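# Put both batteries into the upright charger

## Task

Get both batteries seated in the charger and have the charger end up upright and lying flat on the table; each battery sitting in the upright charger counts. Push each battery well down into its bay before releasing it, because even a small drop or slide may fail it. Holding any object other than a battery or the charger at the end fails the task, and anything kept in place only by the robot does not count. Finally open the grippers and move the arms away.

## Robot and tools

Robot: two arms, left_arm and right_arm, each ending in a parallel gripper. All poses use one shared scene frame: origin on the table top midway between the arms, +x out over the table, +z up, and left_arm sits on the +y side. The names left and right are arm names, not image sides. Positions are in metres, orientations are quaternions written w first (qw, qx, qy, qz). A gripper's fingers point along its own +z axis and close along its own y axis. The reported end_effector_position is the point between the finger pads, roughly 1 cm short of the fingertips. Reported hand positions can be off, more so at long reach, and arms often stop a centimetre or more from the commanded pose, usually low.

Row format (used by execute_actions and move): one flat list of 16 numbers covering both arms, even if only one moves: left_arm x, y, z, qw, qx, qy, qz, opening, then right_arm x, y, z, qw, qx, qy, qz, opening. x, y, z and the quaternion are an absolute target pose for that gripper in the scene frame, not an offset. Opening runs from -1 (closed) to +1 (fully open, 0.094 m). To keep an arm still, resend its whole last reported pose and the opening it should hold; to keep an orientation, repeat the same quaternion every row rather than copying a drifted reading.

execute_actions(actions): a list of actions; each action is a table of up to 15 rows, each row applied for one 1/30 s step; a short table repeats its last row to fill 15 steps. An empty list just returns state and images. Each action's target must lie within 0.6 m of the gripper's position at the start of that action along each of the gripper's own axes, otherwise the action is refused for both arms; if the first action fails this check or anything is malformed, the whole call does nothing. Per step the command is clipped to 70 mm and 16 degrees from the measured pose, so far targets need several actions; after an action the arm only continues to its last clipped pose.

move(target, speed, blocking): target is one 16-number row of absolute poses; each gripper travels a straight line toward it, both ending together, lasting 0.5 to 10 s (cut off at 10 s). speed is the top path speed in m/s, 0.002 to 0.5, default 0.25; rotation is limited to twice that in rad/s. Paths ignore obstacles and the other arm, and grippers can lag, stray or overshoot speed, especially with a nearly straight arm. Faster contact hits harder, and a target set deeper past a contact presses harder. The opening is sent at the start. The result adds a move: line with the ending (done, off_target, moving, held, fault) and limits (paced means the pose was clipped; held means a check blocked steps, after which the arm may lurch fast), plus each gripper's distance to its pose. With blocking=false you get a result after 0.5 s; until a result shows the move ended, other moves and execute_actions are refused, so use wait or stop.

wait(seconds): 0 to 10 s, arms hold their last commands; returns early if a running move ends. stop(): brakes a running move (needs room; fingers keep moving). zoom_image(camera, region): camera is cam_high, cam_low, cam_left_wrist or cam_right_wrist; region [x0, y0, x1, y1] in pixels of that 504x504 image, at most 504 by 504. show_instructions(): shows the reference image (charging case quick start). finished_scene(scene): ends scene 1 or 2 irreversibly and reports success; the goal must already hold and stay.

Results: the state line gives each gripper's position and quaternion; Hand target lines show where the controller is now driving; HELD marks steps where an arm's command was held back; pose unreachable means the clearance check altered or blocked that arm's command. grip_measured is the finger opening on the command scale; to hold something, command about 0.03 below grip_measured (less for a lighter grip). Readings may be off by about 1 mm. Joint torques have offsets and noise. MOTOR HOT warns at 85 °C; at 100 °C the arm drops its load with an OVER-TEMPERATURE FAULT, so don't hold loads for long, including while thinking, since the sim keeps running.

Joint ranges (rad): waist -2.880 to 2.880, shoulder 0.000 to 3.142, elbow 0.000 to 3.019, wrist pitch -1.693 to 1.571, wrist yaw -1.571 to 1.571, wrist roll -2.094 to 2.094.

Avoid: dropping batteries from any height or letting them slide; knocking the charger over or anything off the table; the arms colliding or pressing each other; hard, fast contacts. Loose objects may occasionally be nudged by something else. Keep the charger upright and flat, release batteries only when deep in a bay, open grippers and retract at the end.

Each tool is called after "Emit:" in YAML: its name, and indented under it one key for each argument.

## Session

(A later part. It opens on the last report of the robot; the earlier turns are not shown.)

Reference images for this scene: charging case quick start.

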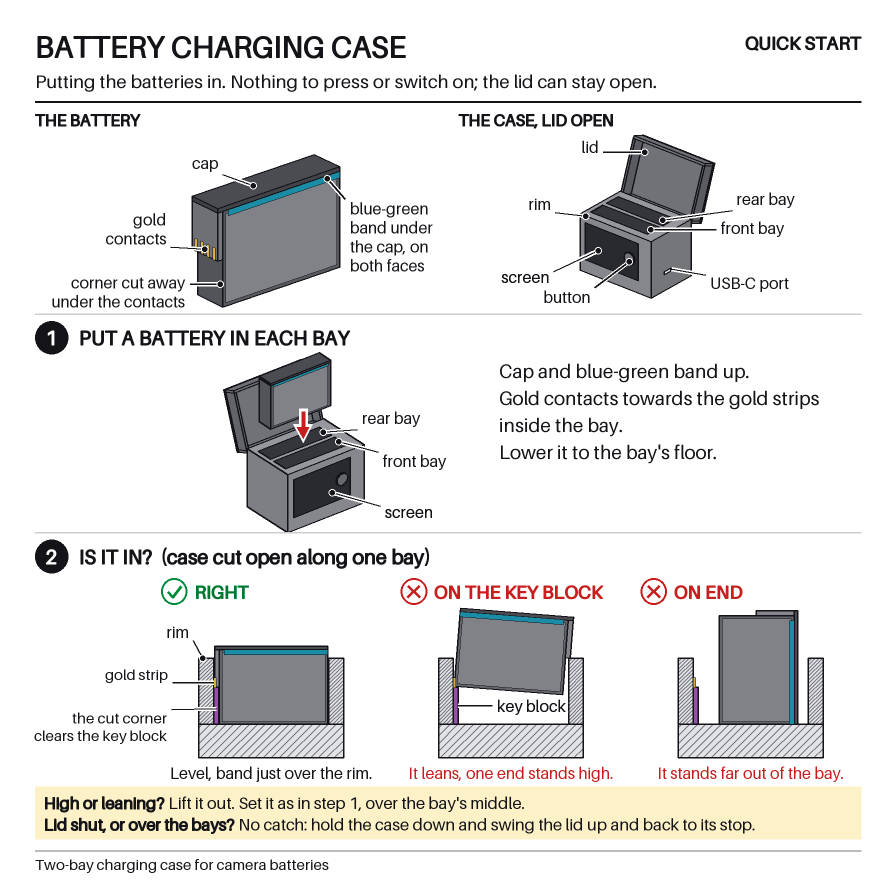

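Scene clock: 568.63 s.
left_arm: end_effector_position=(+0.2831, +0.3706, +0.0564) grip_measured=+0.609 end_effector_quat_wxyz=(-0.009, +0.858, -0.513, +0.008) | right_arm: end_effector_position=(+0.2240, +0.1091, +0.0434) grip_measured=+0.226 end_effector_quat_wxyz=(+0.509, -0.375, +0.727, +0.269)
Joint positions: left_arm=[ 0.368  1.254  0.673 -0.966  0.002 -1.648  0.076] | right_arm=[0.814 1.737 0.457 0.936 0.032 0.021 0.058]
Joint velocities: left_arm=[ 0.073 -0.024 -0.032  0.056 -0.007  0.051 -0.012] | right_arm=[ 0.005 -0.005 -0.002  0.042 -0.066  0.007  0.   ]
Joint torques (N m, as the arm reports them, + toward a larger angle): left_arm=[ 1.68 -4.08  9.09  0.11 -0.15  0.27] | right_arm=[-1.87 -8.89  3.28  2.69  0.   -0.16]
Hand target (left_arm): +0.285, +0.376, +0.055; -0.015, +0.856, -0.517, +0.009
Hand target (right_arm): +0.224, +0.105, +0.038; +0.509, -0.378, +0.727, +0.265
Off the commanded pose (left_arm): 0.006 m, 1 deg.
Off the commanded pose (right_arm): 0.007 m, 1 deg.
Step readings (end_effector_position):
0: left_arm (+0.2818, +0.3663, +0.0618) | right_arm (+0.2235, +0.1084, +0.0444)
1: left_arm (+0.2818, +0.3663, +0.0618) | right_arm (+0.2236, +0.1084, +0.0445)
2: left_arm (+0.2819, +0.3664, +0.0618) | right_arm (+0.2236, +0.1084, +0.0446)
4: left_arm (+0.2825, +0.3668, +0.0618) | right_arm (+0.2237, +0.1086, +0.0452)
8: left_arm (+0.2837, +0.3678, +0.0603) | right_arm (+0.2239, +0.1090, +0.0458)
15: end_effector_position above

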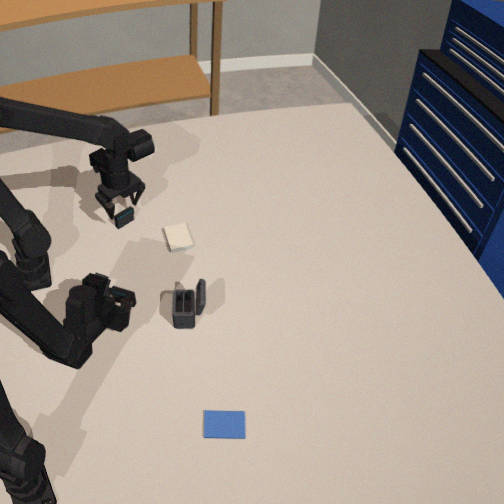

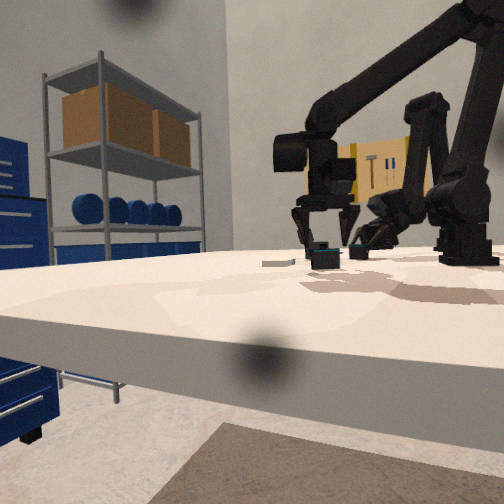

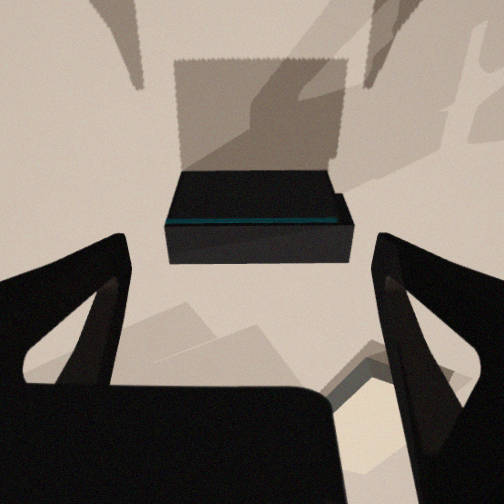

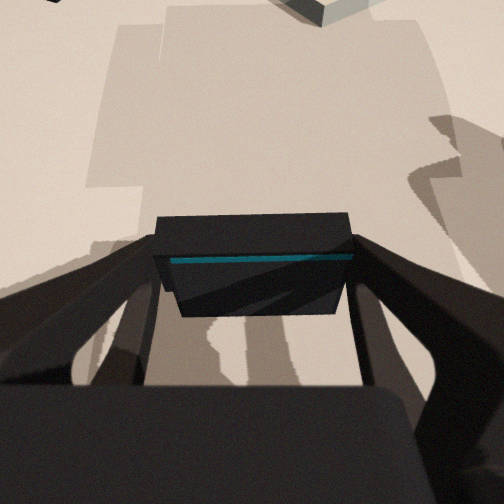

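Emit:
execute_actions:
  actions: []

Emit:
zoom_image:
  camera: "cam_left_wrist"
  region: [100, 160, 410, 300]

Emit:
zoom_image:
  camera: "cam_low"
  region: [290, 225, 380, 275]

Scene clock: 570.60 s.
left_arm: end_effector_position=(+0.2831, +0.3719, +0.0561) grip_measured=+0.603 end_effector_quat_wxyz=(-0.011, +0.857, -0.515, +0.009) | right_arm: end_effector_position=(+0.2241, +0.1092, +0.0434) grip_measured=+0.226 end_effector_quat_wxyz=(+0.509, -0.375, +0.727, +0.269)
Joint positions: left_arm=[ 0.372  1.254  0.673 -0.962  0.002 -1.639  0.075] | right_arm=[0.814 1.738 0.457 0.937 0.032 0.021 0.058]
Joint velocities: left_arm=[ 0.005  0.005  0.012 -0.017  0.007 -0.037 -0.002] | right_arm=[-0.015 -0.005  0.002 -0.002 -0.022 -0.037 -0.001]
Joint torques (N m, as the arm reports them, + toward a larger angle): left_arm=[ 1.23 -4.07  9.06  0.37 -0.15  0.26] | right_arm=[-1.92 -8.7   3.25  2.84  0.   -0.16]
Hand target (left_arm): +0.285, +0.376, +0.055; -0.015, +0.856, -0.517, +0.009
Hand target (right_arm): +0.224, +0.105, +0.038; +0.509, -0.378, +0.727, +0.265
Off the commanded pose (left_arm): 0.005 m, 1 deg.
Off the commanded pose (right_arm): 0.007 m, 1 deg.

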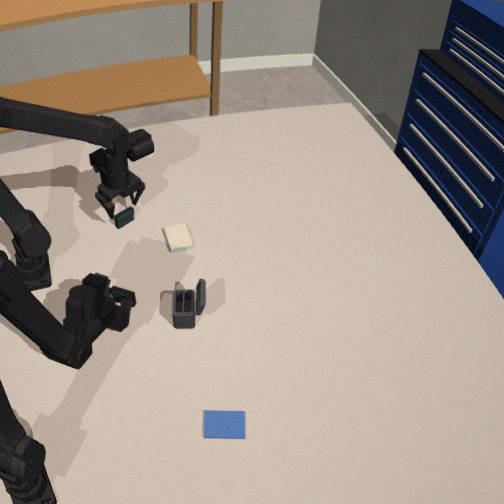

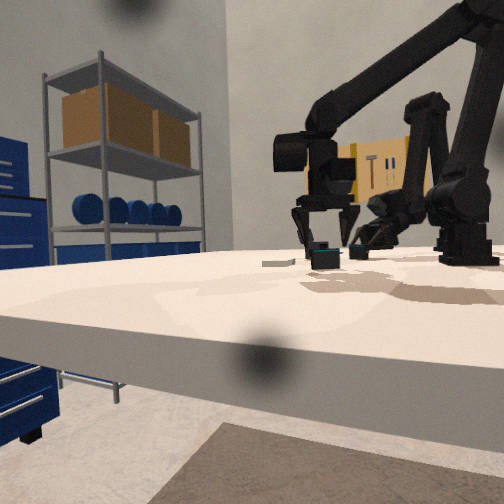

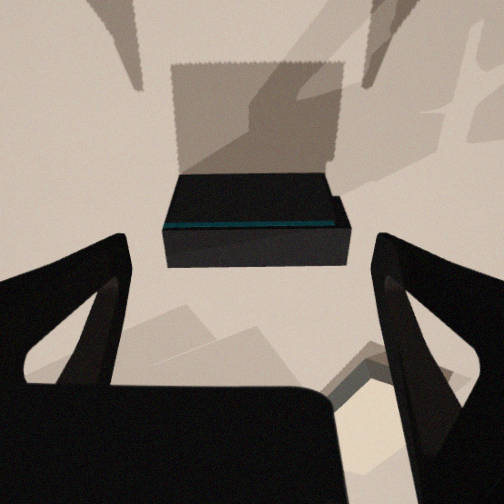

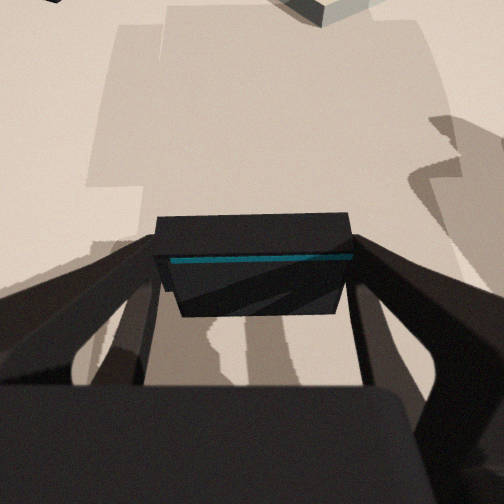

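Region (100, 160, 410, 300) of cam_left_wrist's 504x504 image, scaled by 1.626, with more detail than that image has; it fills the top 228 rows of this view, and the rest is white.

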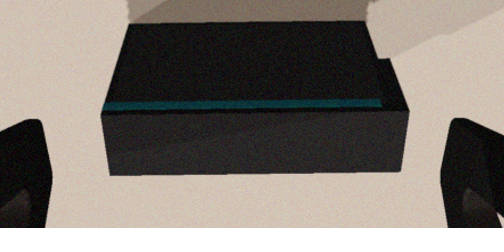

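Region (290, 225, 380, 275) of cam_low's 504x504 image, scaled by 5.600, with more detail than that image has.

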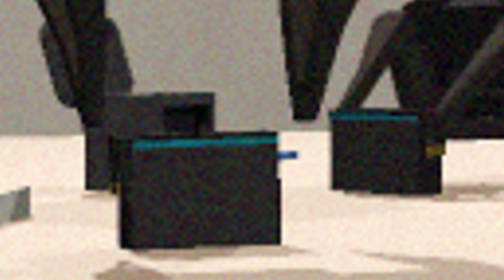

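Emit:
zoom_image:
  camera: "cam_low"
  region: [338, 235, 388, 270]

Emit:
zoom_image:
  camera: "cam_high"
  region: [60, 260, 180, 350]

Region (338, 235, 388, 270) of cam_low's 504x504 image, scaled by 10.080, with more detail than that image has; it fills the top 353 rows of this view, and the rest is white.

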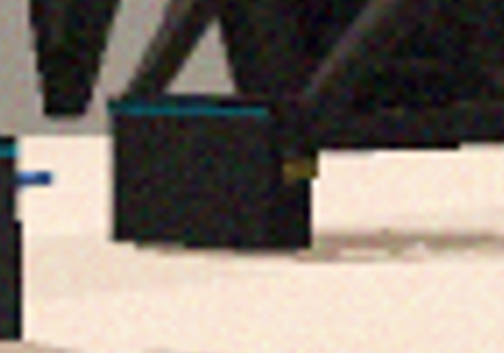

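Region (60, 260, 180, 350) of cam_high's 504x504 image, scaled by 4.200, with more detail than that image has; it fills the top 378 rows of this view, and the rest is white.

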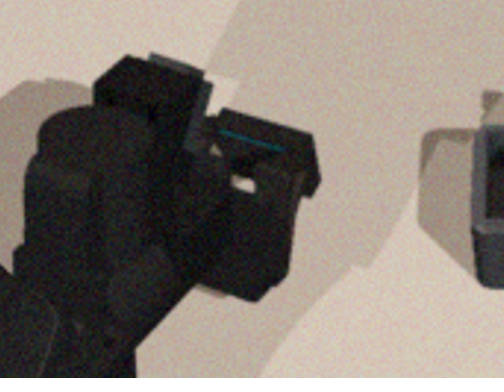

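Emit:
execute_actions:
  actions:
    - [[0.2853,0.3761,0.0544,0.0144,-0.8570,0.5153,-0.0098,0.6,0.224,0.105,0.0374,0.5088,-0.3782,0.7266,0.2648,0.185],[0.2852,0.3761,0.0541,0.0144,-0.8570,0.5153,-0.0098,0.6,0.224,0.105,0.0373,0.5088,-0.3782,0.7266,0.2648,0.185],[0.2851,0.3760,0.0536,0.0144,-0.8570,0.5153,-0.0098,0.6,0.224,0.105,0.0370,0.5088,-0.3782,0.7266,0.2648,0.185],[0.2850,0.3760,0.0529,0.0144,-0.8570,0.5153,-0.0098,0.58,0.224,0.105,0.0367,0.5088,-0.3782,0.7266,0.2648,0.185],[0.2848,0.3759,0.0522,0.0144,-0.8570,0.5153,-0.0098,0.56,0.224,0.105,0.0363,0.5088,-0.3782,0.7266,0.2648,0.185],[0.2847,0.3758,0.0513,0.0144,-0.8570,0.5153,-0.0098,0.54,0.224,0.105,0.0359,0.5088,-0.3782,0.7266,0.2648,0.185],[0.2845,0.3757,0.0504,0.0144,-0.8570,0.5153,-0.0098,0.52,0.224,0.105,0.0355,0.5088,-0.3782,0.7266,0.2648,0.185],[0.2843,0.3757,0.0496,0.0144,-0.8570,0.5153,-0.0098,0.50,0.224,0.105,0.0350,0.5088,-0.3782,0.7266,0.2648,0.185],[0.2841,0.3756,0.0487,0.0144,-0.8570,0.5153,-0.0098,0.48,0.224,0.105,0.0346,0.5088,-0.3782,0.7266,0.2648,0.185],[0.2840,0.3755,0.0478,0.0144,-0.8570,0.5153,-0.0098,0.46,0.224,0.105,0.0342,0.5088,-0.3782,0.7266,0.2648,0.185],[0.2838,0.3754,0.0471,0.0144,-0.8570,0.5153,-0.0098,0.45,0.224,0.105,0.0338,0.5088,-0.3782,0.7266,0.2648,0.185],[0.2837,0.3754,0.0464,0.0144,-0.8570,0.5153,-0.0098,0.45,0.224,0.105,0.0335,0.5088,-0.3782,0.7266,0.2648,0.185],[0.2836,0.3753,0.0459,0.0144,-0.8570,0.5153,-0.0098,0.45,0.224,0.105,0.0332,0.5088,-0.3782,0.7266,0.2648,0.185],[0.2835,0.3753,0.0456,0.0144,-0.8570,0.5153,-0.0098,0.45,0.224,0.105,0.0331,0.5088,-0.3782,0.7266,0.2648,0.185],[0.2835,0.3753,0.0455,0.0144,-0.8570,0.5153,-0.0098,0.45,0.224,0.105,0.0330,0.5088,-0.3782,0.7266,0.2648,0.185]]

Scene clock: 599.67 s.
left_arm: end_effector_position=(+0.2818, +0.3713, +0.0495) grip_measured=+0.453 end_effector_quat_wxyz=(-0.013, +0.857, -0.515, +0.010) | right_arm: end_effector_position=(+0.2245, +0.1099, +0.0432) grip_measured=+0.226 end_effector_quat_wxyz=(+0.513, -0.374, +0.724, +0.271)
Joint positions: left_arm=[ 0.372  1.258  0.655 -0.934  0.002 -1.639  0.068] | right_arm=[0.814 1.75  0.457 0.96  0.032 0.021 0.058]
Joint velocities: left_arm=[-0.005  0.024 -0.007  0.037  0.022  0.037  0.002] | right_arm=[-0.005  0.015  0.012  0.027  0.051  0.007  0.001]
Joint torques (N m, as the arm reports them, + toward a larger angle): left_arm=[ 1.2  -3.99  9.02  0.36 -0.12  0.21] | right_arm=[-1.77 -8.45  3.16  2.45 -0.01 -0.14]
Hand target (left_arm): +0.283, +0.375, +0.046; -0.014, +0.857, -0.515, +0.010
Hand target (right_arm): +0.224, +0.105, +0.034; +0.509, -0.378, +0.727, +0.265
Off the commanded pose (left_arm): 0.006 m, 0 deg.
Off the commanded pose (right_arm): 0.011 m, 1 deg.
Step readings (end_effector_position):
0: left_arm (+0.2831, +0.3719, +0.0561) | right_arm (+0.2241, +0.1092, +0.0434)
1: left_arm (+0.2831, +0.3719, +0.0561) | right_arm (+0.2241, +0.1092, +0.0434)
2: left_arm (+0.2831, +0.3719, +0.0561) | right_arm (+0.2241, +0.1092, +0.0435)
4: left_arm (+0.2835, +0.3721, +0.0560) | right_arm (+0.2241, +0.1093, +0.0434)
8: left_arm (+0.2834, +0.3720, +0.0544) | right_arm (+0.2243, +0.1095, +0.0433)
15: end_effector_position above

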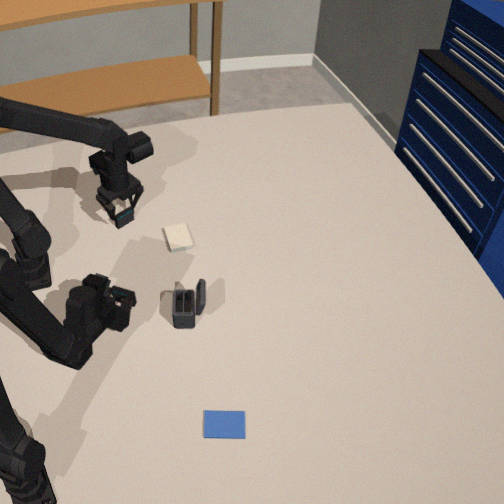

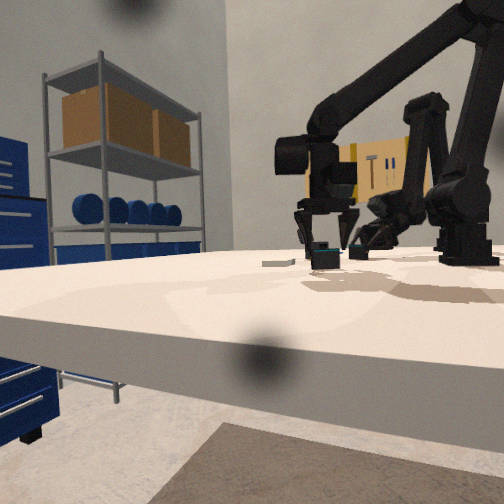

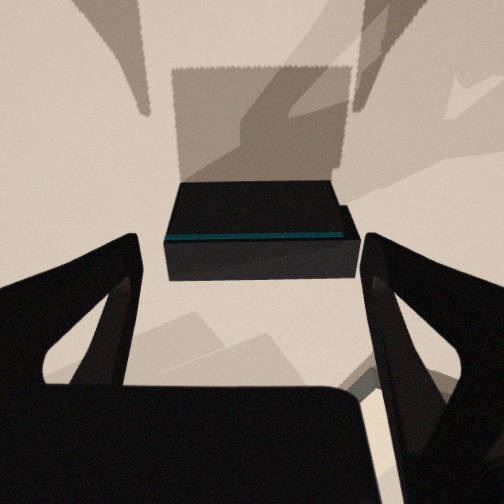

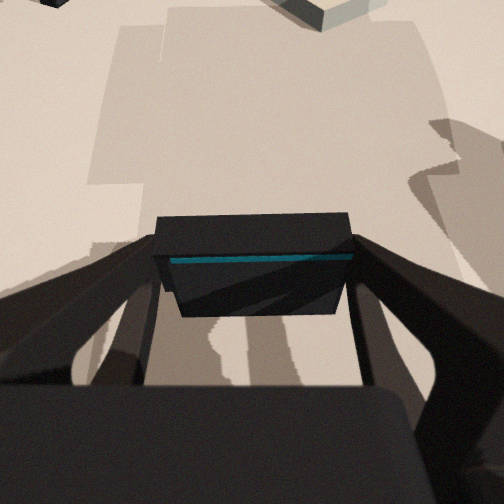

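Emit:
execute_actions:
  actions: []

Emit:
zoom_image:
  camera: "cam_left_wrist"
  region: [110, 170, 400, 310]

Emit:
zoom_image:
  camera: "cam_low"
  region: [295, 230, 355, 275]

Scene clock: 603.47 s.
left_arm: end_effector_position=(+0.2817, +0.3713, +0.0485) grip_measured=+0.453 end_effector_quat_wxyz=(-0.013, +0.857, -0.515, +0.010) | right_arm: end_effector_position=(+0.2245, +0.1099, +0.0430) grip_measured=+0.226 end_effector_quat_wxyz=(+0.513, -0.374, +0.724, +0.271)
Joint positions: left_arm=[ 0.372  1.26   0.654 -0.932  0.002 -1.639  0.068] | right_arm=[0.814 1.751 0.457 0.962 0.032 0.021 0.058]
Joint velocities: left_arm=[-0.015 -0.005  0.012  0.002 -0.022  0.022  0.   ] | right_arm=[-0.005 -0.005 -0.022 -0.027  0.022 -0.022 -0.001]
Joint torques (N m, as the arm reports them, + toward a larger angle): left_arm=[ 1.22 -3.6   8.94  0.37 -0.12  0.21] | right_arm=[-1.93 -8.41  3.19  2.6   0.   -0.15]
Hand target (left_arm): +0.283, +0.375, +0.046; -0.014, +0.857, -0.515, +0.010
Hand target (right_arm): +0.224, +0.105, +0.033; +0.509, -0.378, +0.727, +0.265
Off the commanded pose (left_arm): 0.005 m, 0 deg.
Off the commanded pose (right_arm): 0.011 m, 1 deg.

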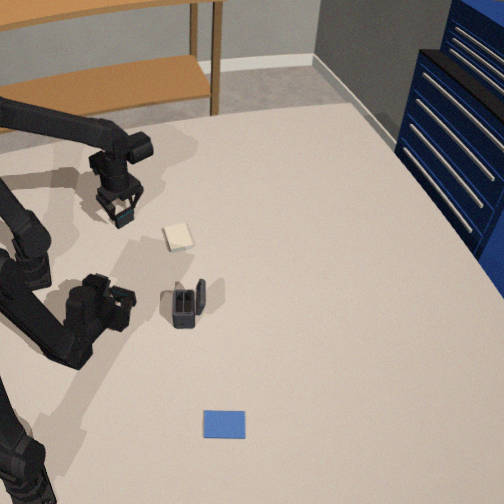

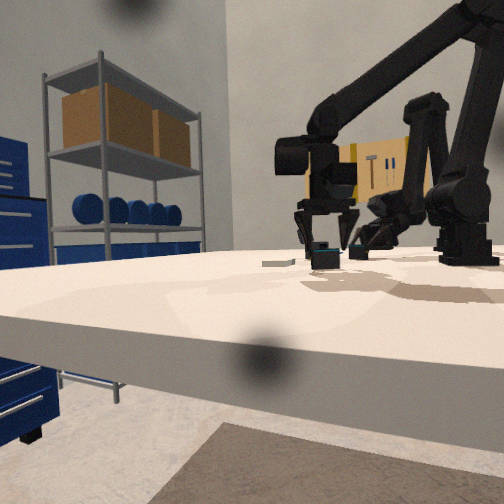

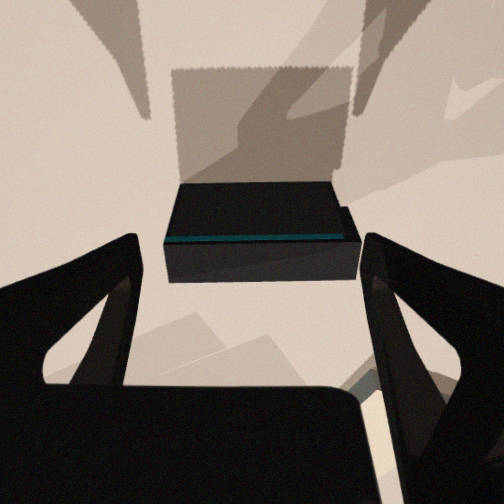

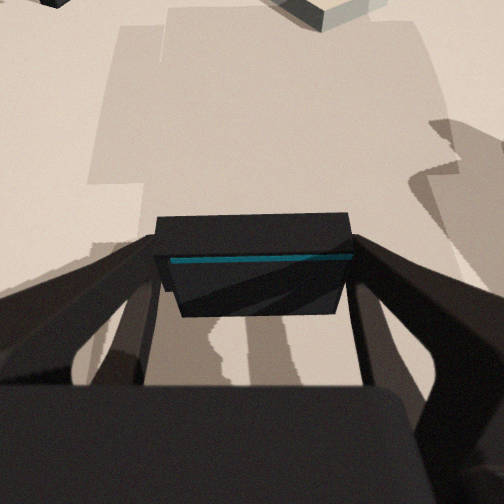

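Region (110, 170, 400, 310) of cam_left_wrist's 504x504 image, scaled by 1.738, with more detail than that image has; it fills the top 243 rows of this view, and the rest is white.

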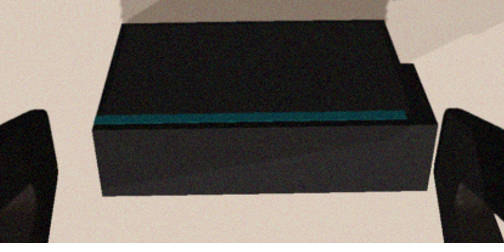

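Region (295, 230, 355, 275) of cam_low's 504x504 image, scaled by 8.400, with more detail than that image has; it fills the top 378 rows of this view, and the rest is white.

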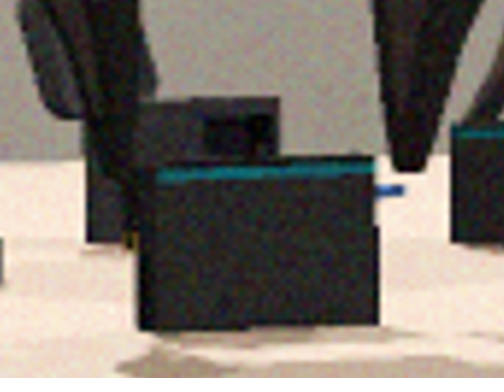

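Emit:
execute_actions:
  actions:
    - [[0.2838,0.3754,0.0455,0.0151,-0.8580,0.5136,-0.0104,0.42,0.224,0.105,0.033,0.5088,-0.3782,0.7266,0.2648,0.20],[0.2842,0.3756,0.0455,0.0160,-0.8592,0.5115,-0.0111,0.40,0.224,0.105,0.033,0.5088,-0.3782,0.7266,0.2648,0.21],[0.2846,0.3758,0.0455,0.0169,-0.8605,0.5092,-0.0118,0.38,0.224,0.105,0.033,0.5088,-0.3782,0.7266,0.2648,0.22],[0.2850,0.3759,0.0455,0.0178,-0.8618,0.5070,-0.0125,0.36,0.224,0.105,0.033,0.5088,-0.3782,0.7266,0.2648,0.23],[0.2853,0.3761,0.0455,0.0186,-0.8628,0.5051,-0.0132,0.34,0.224,0.105,0.033,0.5088,-0.3782,0.7266,0.2648,0.245],[0.2856,0.3762,0.0455,0.0192,-0.8636,0.5037,-0.0137,0.32,0.224,0.105,0.033,0.5088,-0.3782,0.7266,0.2648,0.26],[0.2856,0.3762,0.0455,0.0192,-0.8636,0.5037,-0.0137,0.31,0.224,0.105,0.033,0.5088,-0.3782,0.7266,0.2648,0.29],[0.2856,0.3762,0.0455,0.0192,-0.8636,0.5037,-0.0137,0.30,0.224,0.105,0.033,0.5088,-0.3782,0.7266,0.2648,0.33],[0.2856,0.3762,0.0455,0.0192,-0.8636,0.5037,-0.0137,0.30,0.224,0.105,0.033,0.5088,-0.3782,0.7266,0.2648,0.38],[0.2856,0.3762,0.0455,0.0192,-0.8636,0.5037,-0.0137,0.30,0.224,0.105,0.033,0.5088,-0.3782,0.7266,0.2648,0.44],[0.2856,0.3762,0.0455,0.0192,-0.8636,0.5037,-0.0137,0.30,0.224,0.105,0.033,0.5088,-0.3782,0.7266,0.2648,0.50],[0.2856,0.3762,0.0455,0.0192,-0.8636,0.5037,-0.0137,0.30,0.224,0.105,0.033,0.5088,-0.3782,0.7266,0.2648,0.56],[0.2856,0.3762,0.0455,0.0192,-0.8636,0.5037,-0.0137,0.30,0.224,0.105,0.033,0.5088,-0.3782,0.7266,0.2648,0.62],[0.2856,0.3762,0.0455,0.0192,-0.8636,0.5037,-0.0137,0.30,0.224,0.105,0.033,0.5088,-0.3782,0.7266,0.2648,0.65],[0.2856,0.3762,0.0455,0.0192,-0.8636,0.5037,-0.0137,0.30,0.224,0.105,0.033,0.5088,-0.3782,0.7266,0.2648,0.65]]

Emit:
zoom_image:
  camera: "cam_left_wrist"
  region: [110, 170, 400, 310]

Emit:
zoom_image:
  camera: "cam_low"
  region: [295, 230, 375, 275]

Scene clock: 643.60 s.
left_arm: end_effector_position=(+0.2845, +0.3725, +0.0487) grip_measured=+0.303 end_effector_quat_wxyz=(-0.018, +0.858, -0.514, +0.014) | right_arm: end_effector_position=(+0.2242, +0.1093, +0.0391) grip_measured=+0.644 end_effector_quat_wxyz=(+0.510, -0.375, +0.726, +0.270)
Joint positions: left_arm=[ 0.372  1.26   0.654 -0.919  0.002 -1.642  0.061] | right_arm=[0.814 1.76  0.457 0.962 0.032 0.021 0.077]
Joint velocities: left_arm=[-0.005 -0.005 -0.012 -0.017 -0.007 -0.051 -0.001] | right_arm=[ 0.005 -0.005 -0.012 -0.002  0.022 -0.051  0.01 ]
Joint torques (N m, as the arm reports them, + toward a larger angle): left_arm=[ 1.22 -3.76  8.83  0.4  -0.1  -0.01] | right_arm=[-1.9  -8.58  3.17  2.6   0.02 -0.15]
Hand target (left_arm): +0.286, +0.376, +0.046; -0.019, +0.863, -0.504, +0.014
Hand target (right_arm): +0.224, +0.105, +0.033; +0.509, -0.378, +0.727, +0.265
Off the commanded pose (left_arm): 0.005 m, 1 deg.
Off the commanded pose (right_arm): 0.008 m, 1 deg.
Step readings (end_effector_position):
0: left_arm (+0.2817, +0.3713, +0.0485) | right_arm (+0.2245, +0.1099, +0.0430)
1: left_arm (+0.2817, +0.3713, +0.0485) | right_arm (+0.2245, +0.1099, +0.0430)
2: left_arm (+0.2818, +0.3713, +0.0485) | right_arm (+0.2245, +0.1099, +0.0430)
4: left_arm (+0.2826, +0.3717, +0.0486) | right_arm (+0.2246, +0.1100, +0.0431)
8: left_arm (+0.2842, +0.3724, +0.0486) | right_arm (+0.2245, +0.1099, +0.0426)
15: end_effector_position above

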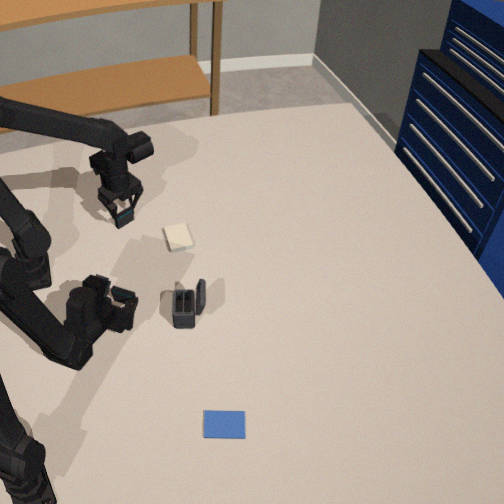

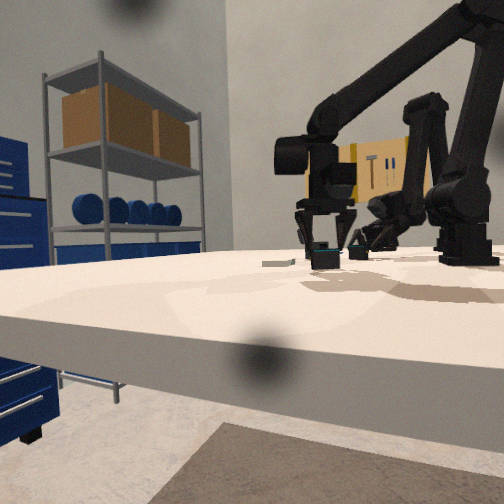

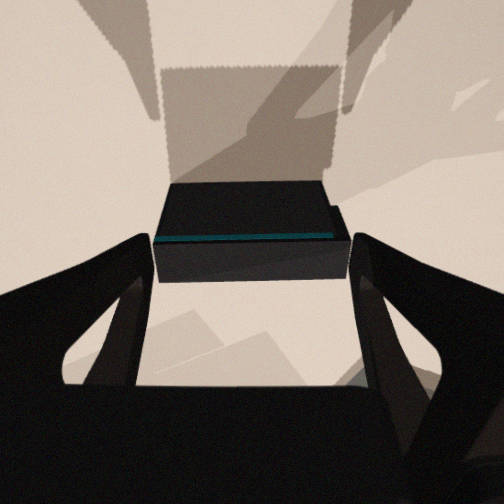

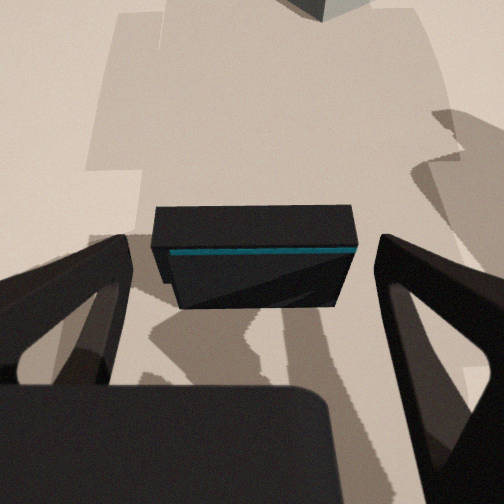

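Region (110, 170, 400, 310) of cam_left_wrist's 504x504 image, scaled by 1.738, with more detail than that image has; it fills the top 243 rows of this view, and the rest is white.

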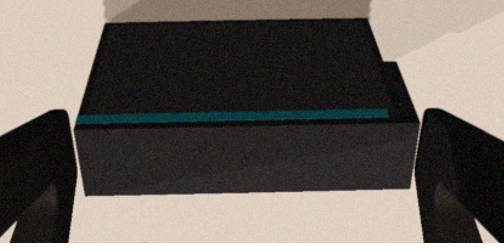

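Region (295, 230, 375, 275) of cam_low's 504x504 image, scaled by 6.300, with more detail than that image has; it fills the top 284 rows of this view, and the rest is white.

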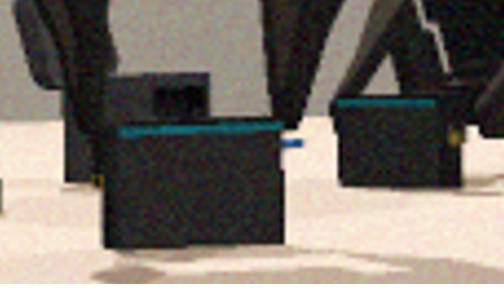

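Emit:
execute_actions:
  actions:
    - [[0.2856,0.3762,0.0455,0.0192,-0.8636,0.5037,-0.0137,0.285,0.224,0.105,0.0332,0.5090,-0.3781,0.7265,0.2649,0.65],[0.2856,0.3762,0.0455,0.0192,-0.8636,0.5037,-0.0137,0.27,0.224,0.105,0.0336,0.5092,-0.3781,0.7263,0.2650,0.65],[0.2856,0.3762,0.0455,0.0192,-0.8636,0.5037,-0.0137,0.255,0.224,0.105,0.0343,0.5097,-0.3779,0.7259,0.2653,0.65],[0.2856,0.3762,0.0455,0.0192,-0.8636,0.5037,-0.0137,0.245,0.224,0.105,0.0353,0.5105,-0.3776,0.7254,0.2657,0.65],[0.2856,0.3762,0.0455,0.0192,-0.8636,0.5037,-0.0137,0.235,0.224,0.105,0.0365,0.5114,-0.3772,0.7247,0.2662,0.65],[0.2856,0.3762,0.0455,0.0192,-0.8636,0.5037,-0.0137,0.225,0.224,0.105,0.0380,0.5126,-0.3768,0.7239,0.2668,0.65],[0.2856,0.3762,0.0455,0.0192,-0.8636,0.5037,-0.0137,0.215,0.224,0.105,0.0396,0.5137,-0.3764,0.7231,0.2673,0.65],[0.2856,0.3762,0.0455,0.0192,-0.8636,0.5037,-0.0137,0.20,0.224,0.105,0.0415,0.5152,-0.3758,0.7220,0.2681,0.65],[0.2856,0.3762,0.0455,0.0192,-0.8636,0.5037,-0.0137,0.19,0.2239,0.1049,0.0435,0.5167,-0.3753,0.7209,0.2689,0.65],[0.2856,0.3762,0.0455,0.0192,-0.8636,0.5037,-0.0137,0.18,0.2236,0.1045,0.0456,0.5182,-0.3747,0.7199,0.2697,0.65],[0.2856,0.3762,0.0457,0.0195,-0.8630,0.5048,-0.0138,0.18,0.2232,0.1039,0.0479,0.5201,-0.3740,0.7185,0.2707,0.65],[0.2857,0.3762,0.0461,0.0200,-0.8625,0.5057,-0.0142,0.18,0.2226,0.1030,0.0504,0.5220,-0.3733,0.7172,0.2717,0.65],[0.2858,0.3763,0.0469,0.0211,-0.8620,0.5065,-0.0150,0.18,0.2219,0.1020,0.0529,0.5238,-0.3726,0.7158,0.2726,0.65],[0.2860,0.3764,0.0479,0.0224,-0.8616,0.5072,-0.0159,0.18,0.2211,0.1007,0.0555,0.5257,-0.3719,0.7145,0.2736,0.65],[0.2862,0.3765,0.0492,0.0241,-0.8614,0.5073,-0.0171,0.18,0.2201,0.0993,0.0582,0.5276,-0.3712,0.7131,0.2746,0.65]]
    - [[0.2864,0.3766,0.0508,0.0262,-0.8613,0.5073,-0.0186,0.18,0.2191,0.0978,0.0609,0.5276,-0.3712,0.7131,0.2746,0.65],[0.2867,0.3767,0.0526,0.0286,-0.8612,0.5072,-0.0203,0.18,0.2180,0.0961,0.0637,0.5276,-0.3712,0.7131,0.2746,0.65],[0.2870,0.3768,0.0546,0.0313,-0.8611,0.5071,-0.0222,0.18,0.2167,0.0944,0.0665,0.5276,-0.3712,0.7131,0.2746,0.65],[0.2873,0.3770,0.0568,0.0342,-0.8609,0.5071,-0.0243,0.18,0.2155,0.0925,0.0693,0.5276,-0.3712,0.7131,0.2746,0.65],[0.2877,0.3771,0.0592,0.0374,-0.8607,0.5070,-0.0266,0.18,0.2141,0.0906,0.0721,0.5276,-0.3712,0.7131,0.2746,0.65],[0.2881,0.3771,0.0619,0.0410,-0.8600,0.5078,-0.0291,0.18,0.2128,0.0886,0.0748,0.5276,-0.3712,0.7131,0.2746,0.65],[0.2887,0.3765,0.0646,0.0446,-0.8582,0.5103,-0.0317,0.18,0.2114,0.0865,0.0775,0.5276,-0.3712,0.7131,0.2746,0.65],[0.2890,0.3754,0.0676,0.0456,-0.8554,0.5150,-0.0324,0.18,0.2100,0.0845,0.0801,0.5276,-0.3712,0.7131,0.2746,0.65],[0.2894,0.3737,0.0707,0.0456,-0.8516,0.5213,-0.0324,0.18,0.2086,0.0825,0.0826,0.5276,-0.3712,0.7131,0.2746,0.65],[0.2897,0.3716,0.0739,0.0442,-0.8467,0.5295,-0.0293,0.18,0.2072,0.0804,0.0851,0.5276,-0.3712,0.7131,0.2746,0.65],[0.2902,0.3690,0.0773,0.0419,-0.8405,0.5394,-0.0278,0.18,0.2059,0.0784,0.0874,0.5276,-0.3712,0.7131,0.2746,0.65],[0.2908,0.3661,0.0807,0.0397,-0.8332,0.5509,-0.0263,0.18,0.2045,0.0765,0.0895,0.5276,-0.3712,0.7131,0.2746,0.65],[0.2914,0.3627,0.0843,0.0374,-0.8244,0.5642,-0.0248,0.18,0.2034,0.0744,0.0915,0.5276,-0.3710,0.7132,0.2745,0.65],[0.2922,0.3590,0.0879,0.0351,-0.8142,0.5791,-0.0233,0.18,0.2023,0.0721,0.0934,0.5276,-0.3706,0.7136,0.2741,0.65],[0.2930,0.3549,0.0916,0.0328,-0.8025,0.5953,-0.0217,0.18,0.2015,0.0695,0.0951,0.5276,-0.3698,0.7143,0.2734,0.65]]
    - [[0.2940,0.3505,0.0953,0.0305,-0.7898,0.6124,-0.0202,0.18,0.2010,0.0667,0.0967,0.5276,-0.3687,0.7152,0.2725,0.65],[0.2950,0.3457,0.0991,0.0282,-0.7767,0.6289,-0.0187,0.18,0.2006,0.0637,0.0979,0.5277,-0.3672,0.7163,0.2714,0.65],[0.2961,0.3407,0.1029,0.0260,-0.7633,0.6453,-0.0172,0.18,0.2005,0.0604,0.0990,0.5277,-0.3656,0.7176,0.2700,0.65],[0.2973,0.3353,0.1068,0.0237,-0.7495,0.6614,-0.0157,0.18,0.2007,0.0571,0.0999,0.5277,-0.3636,0.7192,0.2685,0.65],[0.2986,0.3297,0.1106,0.0214,-0.7354,0.6772,-0.0142,0.18,0.2010,0.0536,0.1004,0.5277,-0.3614,0.7210,0.2666,0.65],[0.3000,0.3238,0.1144,0.0191,-0.7208,0.6927,-0.0127,0.18,0.2017,0.0501,0.1008,0.5278,-0.3589,0.7229,0.2646,0.65],[0.3014,0.3177,0.1182,0.0168,-0.7061,0.7079,-0.0112,0.18,0.2025,0.0465,0.1009,0.5278,-0.3562,0.7251,0.2624,0.65],[0.3028,0.3114,0.1219,0.0147,-0.6910,0.7228,-0.0095,0.18,0.2037,0.0430,0.1011,0.5278,-0.3532,0.7274,0.2600,0.65],[0.3046,0.3048,0.1256,0.0147,-0.6756,0.7373,-0.0095,0.18,0.2051,0.0392,0.1013,0.5278,-0.3500,0.7299,0.2574,0.65],[0.3064,0.2981,0.1292,0.0147,-0.6599,0.7514,-0.0095,0.18,0.2065,0.0353,0.1015,0.5277,-0.3465,0.7325,0.2546,0.65],[0.3082,0.2912,0.1328,0.0147,-0.6437,0.7653,-0.0095,0.18,0.2081,0.0311,0.1017,0.5277,-0.3428,0.7353,0.2516,0.65],[0.3101,0.2841,0.1362,0.0147,-0.6274,0.7787,-0.0095,0.18,0.2097,0.0267,0.1020,0.5276,-0.3389,0.7382,0.2485,0.65],[0.3120,0.2769,0.1396,0.0147,-0.6107,0.7919,-0.0095,0.18,0.2114,0.0220,0.1022,0.5275,-0.3348,0.7411,0.2451,0.65],[0.3140,0.2695,0.1428,0.0147,-0.5938,0.8046,-0.0095,0.18,0.2131,0.0172,0.1025,0.5274,-0.3305,0.7443,0.2417,0.65],[0.3160,0.2619,0.1459,0.0147,-0.5766,0.8170,-0.0095,0.18,0.2150,0.0121,0.1027,0.5273,-0.3260,0.7475,0.2380,0.65]]
    - [[0.3180,0.2543,0.1489,0.0147,-0.5592,0.8290,-0.0095,0.18,0.2169,0.0069,0.1030,0.5271,-0.3214,0.7508,0.2343,0.65],[0.3201,0.2465,0.1516,0.0147,-0.5416,0.8407,-0.0095,0.18,0.2189,0.0016,0.1033,0.5269,-0.3165,0.7541,0.2303,0.65],[0.3222,0.2387,0.1543,0.0147,-0.5235,0.8520,-0.0095,0.18,0.2209,-0.0040,0.1036,0.5267,-0.3115,0.7576,0.2263,0.65],[0.3243,0.2307,0.1567,0.0147,-0.5054,0.8629,-0.0095,0.18,0.2230,-0.0096,0.1039,0.5264,-0.3064,0.7611,0.2221,0.65],[0.3264,0.2227,0.1589,0.0147,-0.4869,0.8734,-0.0095,0.18,0.2251,-0.0154,0.1042,0.5261,-0.3011,0.7646,0.2179,0.65],[0.3285,0.2147,0.1609,0.0147,-0.4684,0.8835,-0.0095,0.18,0.2273,-0.0213,0.1045,0.5257,-0.2956,0.7681,0.2135,0.65],[0.3307,0.2067,0.1627,0.0147,-0.4495,0.8933,-0.0095,0.18,0.2295,-0.0274,0.1048,0.5253,-0.2901,0.7717,0.2090,0.65],[0.3328,0.1986,0.1643,0.0147,-0.4305,0.9026,-0.0095,0.18,0.2317,-0.0335,0.1051,0.5249,-0.2844,0.7753,0.2044,0.65],[0.3349,0.1905,0.1656,0.0147,-0.4114,0.9115,-0.0095,0.18,0.2340,-0.0397,0.1055,0.5245,-0.2786,0.7789,0.1998,0.65],[0.3371,0.1825,0.1666,0.0147,-0.3919,0.9200,-0.0095,0.18,0.2363,-0.0460,0.1058,0.5240,-0.2728,0.7825,0.1951,0.65],[0.3392,0.1745,0.1674,0.0147,-0.3723,0.9281,-0.0095,0.18,0.2386,-0.0523,0.1061,0.5234,-0.2668,0.7860,0.1903,0.65],[0.3413,0.1665,0.1678,0.0147,-0.3525,0.9358,-0.0095,0.18,0.2409,-0.0587,0.1065,0.5228,-0.2608,0.7895,0.1854,0.65],[0.3434,0.1585,0.1680,0.0147,-0.3327,0.9430,-0.0095,0.18,0.2433,-0.0651,0.1068,0.5222,-0.2548,0.7931,0.1806,0.65],[0.3455,0.1507,0.1680,0.0147,-0.3125,0.9499,-0.0095,0.18,0.2456,-0.0715,0.1072,0.5215,-0.2486,0.7965,0.1756,0.65],[0.3476,0.1429,0.1680,0.0147,-0.2924,0.9563,-0.0095,0.18,0.2480,-0.0780,0.1075,0.5208,-0.2425,0.7999,0.1707,0.65]]
    - [[0.3496,0.1353,0.1680,0.0147,-0.2721,0.9623,-0.0095,0.18,0.2504,-0.0845,0.1078,0.5201,-0.2364,0.8033,0.1658,0.65],[0.3516,0.1277,0.1680,0.0147,-0.2516,0.9678,-0.0095,0.18,0.2527,-0.0909,0.1082,0.5193,-0.2302,0.8066,0.1608,0.65],[0.3536,0.1203,0.1680,0.0148,-0.2311,0.9729,-0.0094,0.18,0.2551,-0.0973,0.1085,0.5185,-0.2241,0.8098,0.1559,0.65],[0.3555,0.1131,0.1680,0.0148,-0.2103,0.9776,-0.0093,0.18,0.2574,-0.1037,0.1089,0.5176,-0.2180,0.8129,0.1510,0.65],[0.3574,0.1060,0.1680,0.0149,-0.1896,0.9819,-0.0092,0.18,0.2597,-0.1100,0.1092,0.5168,-0.2119,0.8160,0.1461,0.65],[0.3592,0.0991,0.1680,0.0149,-0.1687,0.9857,-0.0091,0.18,0.2620,-0.1163,0.1095,0.5159,-0.2058,0.8190,0.1412,0.65],[0.3610,0.0924,0.1680,0.0150,-0.1478,0.9890,-0.0090,0.18,0.2643,-0.1225,0.1099,0.5150,-0.1999,0.8219,0.1364,0.65],[0.3628,0.0858,0.1680,0.0150,-0.1269,0.9919,-0.0089,0.18,0.2665,-0.1286,0.1102,0.5140,-0.1939,0.8247,0.1317,0.65],[0.3644,0.0796,0.1680,0.0151,-0.1057,0.9944,-0.0088,0.18,0.2687,-0.1347,0.1105,0.5131,-0.1881,0.8274,0.1270,0.65],[0.3660,0.0735,0.1680,0.0152,-0.0847,0.9964,-0.0086,0.18,0.2709,-0.1406,0.1108,0.5121,-0.1824,0.8300,0.1224,0.65],[0.3676,0.0677,0.1680,0.0153,-0.0635,0.9980,-0.0085,0.18,0.2730,-0.1464,0.1111,0.5111,-0.1768,0.8325,0.1179,0.65],[0.3691,0.0622,0.1680,0.0153,-0.0424,0.9991,-0.0084,0.18,0.2751,-0.1520,0.1114,0.5101,-0.1713,0.8349,0.1135,0.65],[0.3705,0.0569,0.1680,0.0154,-0.0211,0.9998,-0.0082,0.18,0.2771,-0.1576,0.1117,0.5092,-0.1659,0.8371,0.1092,0.65],[0.3718,0.0520,0.1680,0.0155,0.0000,0.9998,-0.0081,0.18,0.2791,-0.1629,0.1120,0.5082,-0.1607,0.8393,0.1051,0.65],[0.3730,0.0473,0.1680,0.0156,0.0211,0.9997,-0.0079,0.18,0.2810,-0.1681,0.1123,0.5072,-0.1557,0.8414,0.1010,0.65]]
    - [[0.3742,0.0430,0.1678,0.0156,0.0424,0.9990,-0.0078,0.18,0.2829,-0.1732,0.1125,0.5063,-0.1508,0.8433,0.0971,0.65],[0.3752,0.0390,0.1674,0.0157,0.0624,0.9979,-0.0076,0.18,0.2846,-0.1780,0.1128,0.5053,-0.1461,0.8452,0.0934,0.65],[0.3762,0.0354,0.1666,0.0158,0.0804,0.9966,-0.0075,0.18,0.2863,-0.1827,0.1130,0.5044,-0.1416,0.8469,0.0898,0.65],[0.3770,0.0321,0.1656,0.0158,0.0964,0.9952,-0.0073,0.18,0.2879,-0.1871,0.1133,0.5035,-0.1373,0.8485,0.0864,0.65],[0.3778,0.0293,0.1643,0.0159,0.1099,0.9938,-0.0072,0.18,0.2895,-0.1913,0.1135,0.5026,-0.1333,0.8500,0.0831,0.65],[0.3785,0.0268,0.1628,0.0159,0.1215,0.9924,-0.0071,0.18,0.2909,-0.1953,0.1137,0.5018,-0.1294,0.8514,0.0801,0.65],[0.3790,0.0248,0.1611,0.0160,0.1310,0.9912,-0.0070,0.18,0.2923,-0.1990,0.1139,0.5010,-0.1259,0.8527,0.0772,0.65],[0.3794,0.0231,0.1592,0.0160,0.1383,0.9902,-0.0069,0.18,0.2936,-0.2024,0.1141,0.5002,-0.1225,0.8539,0.0745,0.65],[0.3797,0.0220,0.1572,0.0161,0.1437,0.9895,-0.0068,0.18,0.2947,-0.2056,0.1142,0.4996,-0.1195,0.8549,0.0721,0.65],[0.3799,0.0212,0.1550,0.0161,0.1468,0.9890,-0.0067,0.18,0.2958,-0.2085,0.1144,0.4989,-0.1167,0.8559,0.0698,0.65],[0.3800,0.0210,0.1528,0.0161,0.1478,0.9889,-0.0067,0.18,0.2967,-0.2111,0.1145,0.4983,-0.1142,0.8567,0.0678,0.65],[0.3800,0.0210,0.1504,0.0161,0.1478,0.9889,-0.0067,0.18,0.2976,-0.2134,0.1147,0.4978,-0.1120,0.8574,0.0661,0.65],[0.3800,0.0210,0.1480,0.0161,0.1478,0.9889,-0.0067,0.18,0.2983,-0.2154,0.1148,0.4974,-0.1101,0.8581,0.0646,0.65],[0.3800,0.0210,0.1455,0.0161,0.1478,0.9889,-0.0067,0.18,0.2989,-0.2170,0.1148,0.4970,-0.1085,0.8586,0.0633,0.65],[0.3800,0.0210,0.1430,0.0161,0.1478,0.9889,-0.0067,0.18,0.2994,-0.2183,0.1149,0.4967,-0.1072,0.8590,0.0623,0.65]]
    - [[0.3800,0.0210,0.1405,0.0161,0.1478,0.9889,-0.0067,0.18,0.2997,-0.2192,0.1150,0.4965,-0.1063,0.8593,0.0616,0.65],[0.3800,0.0210,0.1380,0.0161,0.1478,0.9889,-0.0067,0.18,0.2999,-0.2198,0.1150,0.4963,-0.1058,0.8594,0.0611,0.65],[0.3800,0.0210,0.1356,0.0161,0.1478,0.9889,-0.0067,0.18,0.30,-0.22,0.115,0.4963,-0.1056,0.8595,0.0610,0.65],[0.3800,0.0210,0.1332,0.0161,0.1478,0.9889,-0.0067,0.18,0.30,-0.22,0.115,0.4963,-0.1056,0.8595,0.0610,0.65],[0.3800,0.0210,0.1310,0.0161,0.1478,0.9889,-0.0067,0.18,0.30,-0.22,0.115,0.4963,-0.1056,0.8595,0.0610,0.65],[0.3800,0.0210,0.1288,0.0161,0.1478,0.9889,-0.0067,0.18,0.30,-0.22,0.115,0.4963,-0.1056,0.8595,0.0610,0.65],[0.3800,0.0210,0.1268,0.0161,0.1478,0.9889,-0.0067,0.18,0.30,-0.22,0.115,0.4963,-0.1056,0.8595,0.0610,0.65],[0.3800,0.0210,0.1249,0.0161,0.1478,0.9889,-0.0067,0.18,0.30,-0.22,0.115,0.4963,-0.1056,0.8595,0.0610,0.65],[0.3800,0.0210,0.1232,0.0161,0.1478,0.9889,-0.0067,0.18,0.30,-0.22,0.115,0.4963,-0.1056,0.8595,0.0610,0.65],[0.3800,0.0210,0.1217,0.0161,0.1478,0.9889,-0.0067,0.18,0.30,-0.22,0.115,0.4963,-0.1056,0.8595,0.0610,0.65],[0.3800,0.0210,0.1204,0.0161,0.1478,0.9889,-0.0067,0.18,0.30,-0.22,0.115,0.4963,-0.1056,0.8595,0.0610,0.65],[0.3800,0.0210,0.1194,0.0161,0.1478,0.9889,-0.0067,0.18,0.30,-0.22,0.115,0.4963,-0.1056,0.8595,0.0610,0.65],[0.3800,0.0210,0.1186,0.0161,0.1478,0.9889,-0.0067,0.18,0.30,-0.22,0.115,0.4963,-0.1056,0.8595,0.0610,0.65],[0.3800,0.0210,0.1182,0.0161,0.1478,0.9889,-0.0067,0.18,0.30,-0.22,0.115,0.4963,-0.1056,0.8595,0.0610,0.65],[0.3800,0.0210,0.1180,0.0161,0.1478,0.9889,-0.0067,0.18,0.30,-0.22,0.115,0.4963,-0.1056,0.8595,0.0610,0.65]]

Scene clock: 767.10 s.
left_arm: end_effector_position=(+0.3768, +0.0257, +0.1236) grip_measured=+0.214 end_effector_quat_wxyz=(+0.015, +0.139, +0.990, -0.004) | right_arm: end_effector_position=(+0.2846, -0.2221, +0.0934) grip_measured=+0.649 end_effector_quat_wxyz=(+0.479, -0.104, +0.870, +0.061)
Joint positions: left_arm=[-0.608  1.509  1.124 -1.155 -0.004 -0.282  0.057] | right_arm=[ 0.042  0.906  0.208  0.135 -0.017 -0.003  0.077]
Joint velocities: left_arm=[-0.005  0.063 -0.022  0.032  0.051 -0.037 -0.001] | right_arm=[-0.015  0.005 -0.012  0.002 -0.022 -0.037 -0.001]
Joint torques (N m, as the arm reports them, + toward a larger angle): left_arm=[ 0.39 -7.87 10.47  0.31  0.17  0.18] | right_arm=[-2.01 -3.31 10.04  1.62 -0.09 -0.18]
Hand target (left_arm): +0.380, +0.021, +0.118; +0.016, +0.148, +0.989, -0.007
Hand target (right_arm): +0.299, -0.220, +0.115; +0.497, -0.106, +0.859, +0.061
Off the commanded pose (left_arm): 0.008 m, 1 deg.
Off the commanded pose (right_arm): 0.027 m, 2 deg.
Step readings (end_effector_position; steps 1 to 15: 1st action; 16 to 30: 2nd action; 31 to 45: 3rd action; 46 to 60: 4th action; 61 to 75: 5th action; 76 to 90: 6th action; 91 to 105: 7th action):
0: left_arm (+0.2845, +0.3725, +0.0487) | right_arm (+0.2242, +0.1093, +0.0391)
1: left_arm (+0.2845, +0.3725, +0.0487) | right_arm (+0.2242, +0.1093, +0.0391)
2: left_arm (+0.2845, +0.3725, +0.0487) | right_arm (+0.2242, +0.1093, +0.0391)
4: left_arm (+0.2845, +0.3725, +0.0487) | right_arm (+0.2242, +0.1093, +0.0391)
8: left_arm (+0.2845, +0.3725, +0.0487) | right_arm (+0.2242, +0.1093, +0.0391)
15: left_arm (+0.2845, +0.3725, +0.0487) | right_arm (+0.2206, +0.1038, +0.0439)
16: left_arm (+0.2845, +0.3725, +0.0487) | right_arm (+0.2197, +0.1025, +0.0462)
17: left_arm (+0.2845, +0.3725, +0.0487) | right_arm (+0.2188, +0.1011, +0.0492)
19: left_arm (+0.2843, +0.3725, +0.0486) | right_arm (+0.2171, +0.0985, +0.0570)
23: left_arm (+0.2835, +0.3721, +0.0521) | right_arm (+0.2134, +0.0926, +0.0749)
30: left_arm (+0.2752, +0.3602, +0.0653) | right_arm (+0.2045, +0.0789, +0.0951)
31: left_arm (+0.2734, +0.3555, +0.0664) | right_arm (+0.2032, +0.0768, +0.0969)
32: left_arm (+0.2723, +0.3506, +0.0678) | right_arm (+0.2020, +0.0744, +0.0981)
34: left_arm (+0.2720, +0.3406, +0.0723) | right_arm (+0.2002, +0.0695, +0.1011)
38: left_arm (+0.2782, +0.3201, +0.0873) | right_arm (+0.2011, +0.0567, +0.1048)
45: left_arm (+0.2937, +0.2769, +0.1155) | right_arm (+0.2117, +0.0279, +0.1038)
46: left_arm (+0.2957, +0.2697, +0.1189) | right_arm (+0.2135, +0.0232, +0.1038)
47: left_arm (+0.2977, +0.2626, +0.1222) | right_arm (+0.2152, +0.0181, +0.1037)
49: left_arm (+0.3016, +0.2476, +0.1291) | right_arm (+0.2194, +0.0074, +0.1046)
53: left_arm (+0.3097, +0.2171, +0.1440) | right_arm (+0.2286, -0.0152, +0.1076)
60: left_arm (+0.3261, +0.1635, +0.1563) | right_arm (+0.2454, -0.0585, +0.1105)
61: left_arm (+0.3278, +0.1563, +0.1558) | right_arm (+0.2480, -0.0651, +0.1108)
62: left_arm (+0.3294, +0.1490, +0.1551) | right_arm (+0.2506, -0.0719, +0.1111)
64: left_arm (+0.3322, +0.1349, +0.1535) | right_arm (+0.2560, -0.0857, +0.1126)
68: left_arm (+0.3382, +0.1083, +0.1515) | right_arm (+0.2658, -0.1116, +0.1154)
75: left_arm (+0.3509, +0.0681, +0.1541) | right_arm (+0.2778, -0.1549, +0.1117)
76: left_arm (+0.3526, +0.0634, +0.1545) | right_arm (+0.2787, -0.1604, +0.1103)
77: left_arm (+0.3542, +0.0591, +0.1546) | right_arm (+0.2794, -0.1661, +0.1089)
79: left_arm (+0.3565, +0.0511, +0.1542) | right_arm (+0.2811, -0.1778, +0.1065)
83: left_arm (+0.3594, +0.0400, +0.1501) | right_arm (+0.2837, -0.1967, +0.1025)
90: left_arm (+0.3651, +0.0330, +0.1391) | right_arm (+0.2854, -0.2170, +0.0960)
91: left_arm (+0.3665, +0.0321, +0.1383) | right_arm (+0.2853, -0.2183, +0.0953)
92: left_arm (+0.3680, +0.0312, +0.1375) | right_arm (+0.2851, -0.2195, +0.0947)
94: left_arm (+0.3708, +0.0294, +0.1362) | right_arm (+0.2848, -0.2216, +0.0937)
98: left_arm (+0.3760, +0.0262, +0.1333) | right_arm (+0.2847, -0.2221, +0.0934)
105: end_effector_position above

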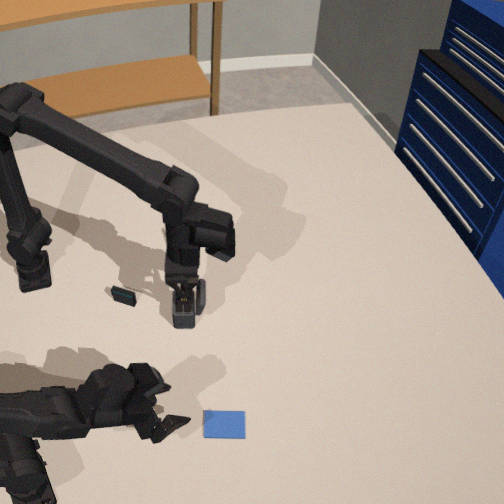

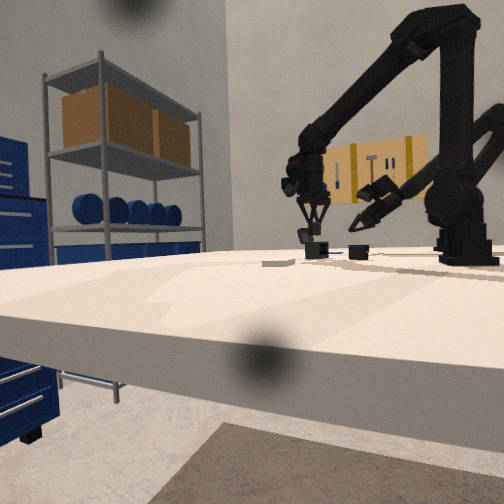

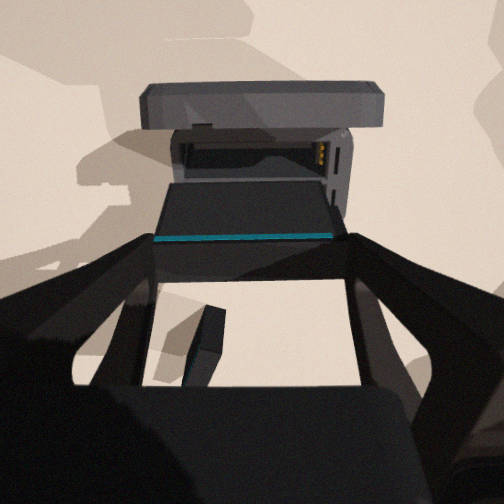

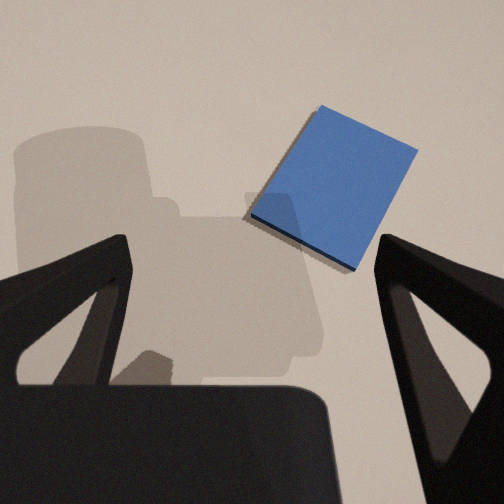

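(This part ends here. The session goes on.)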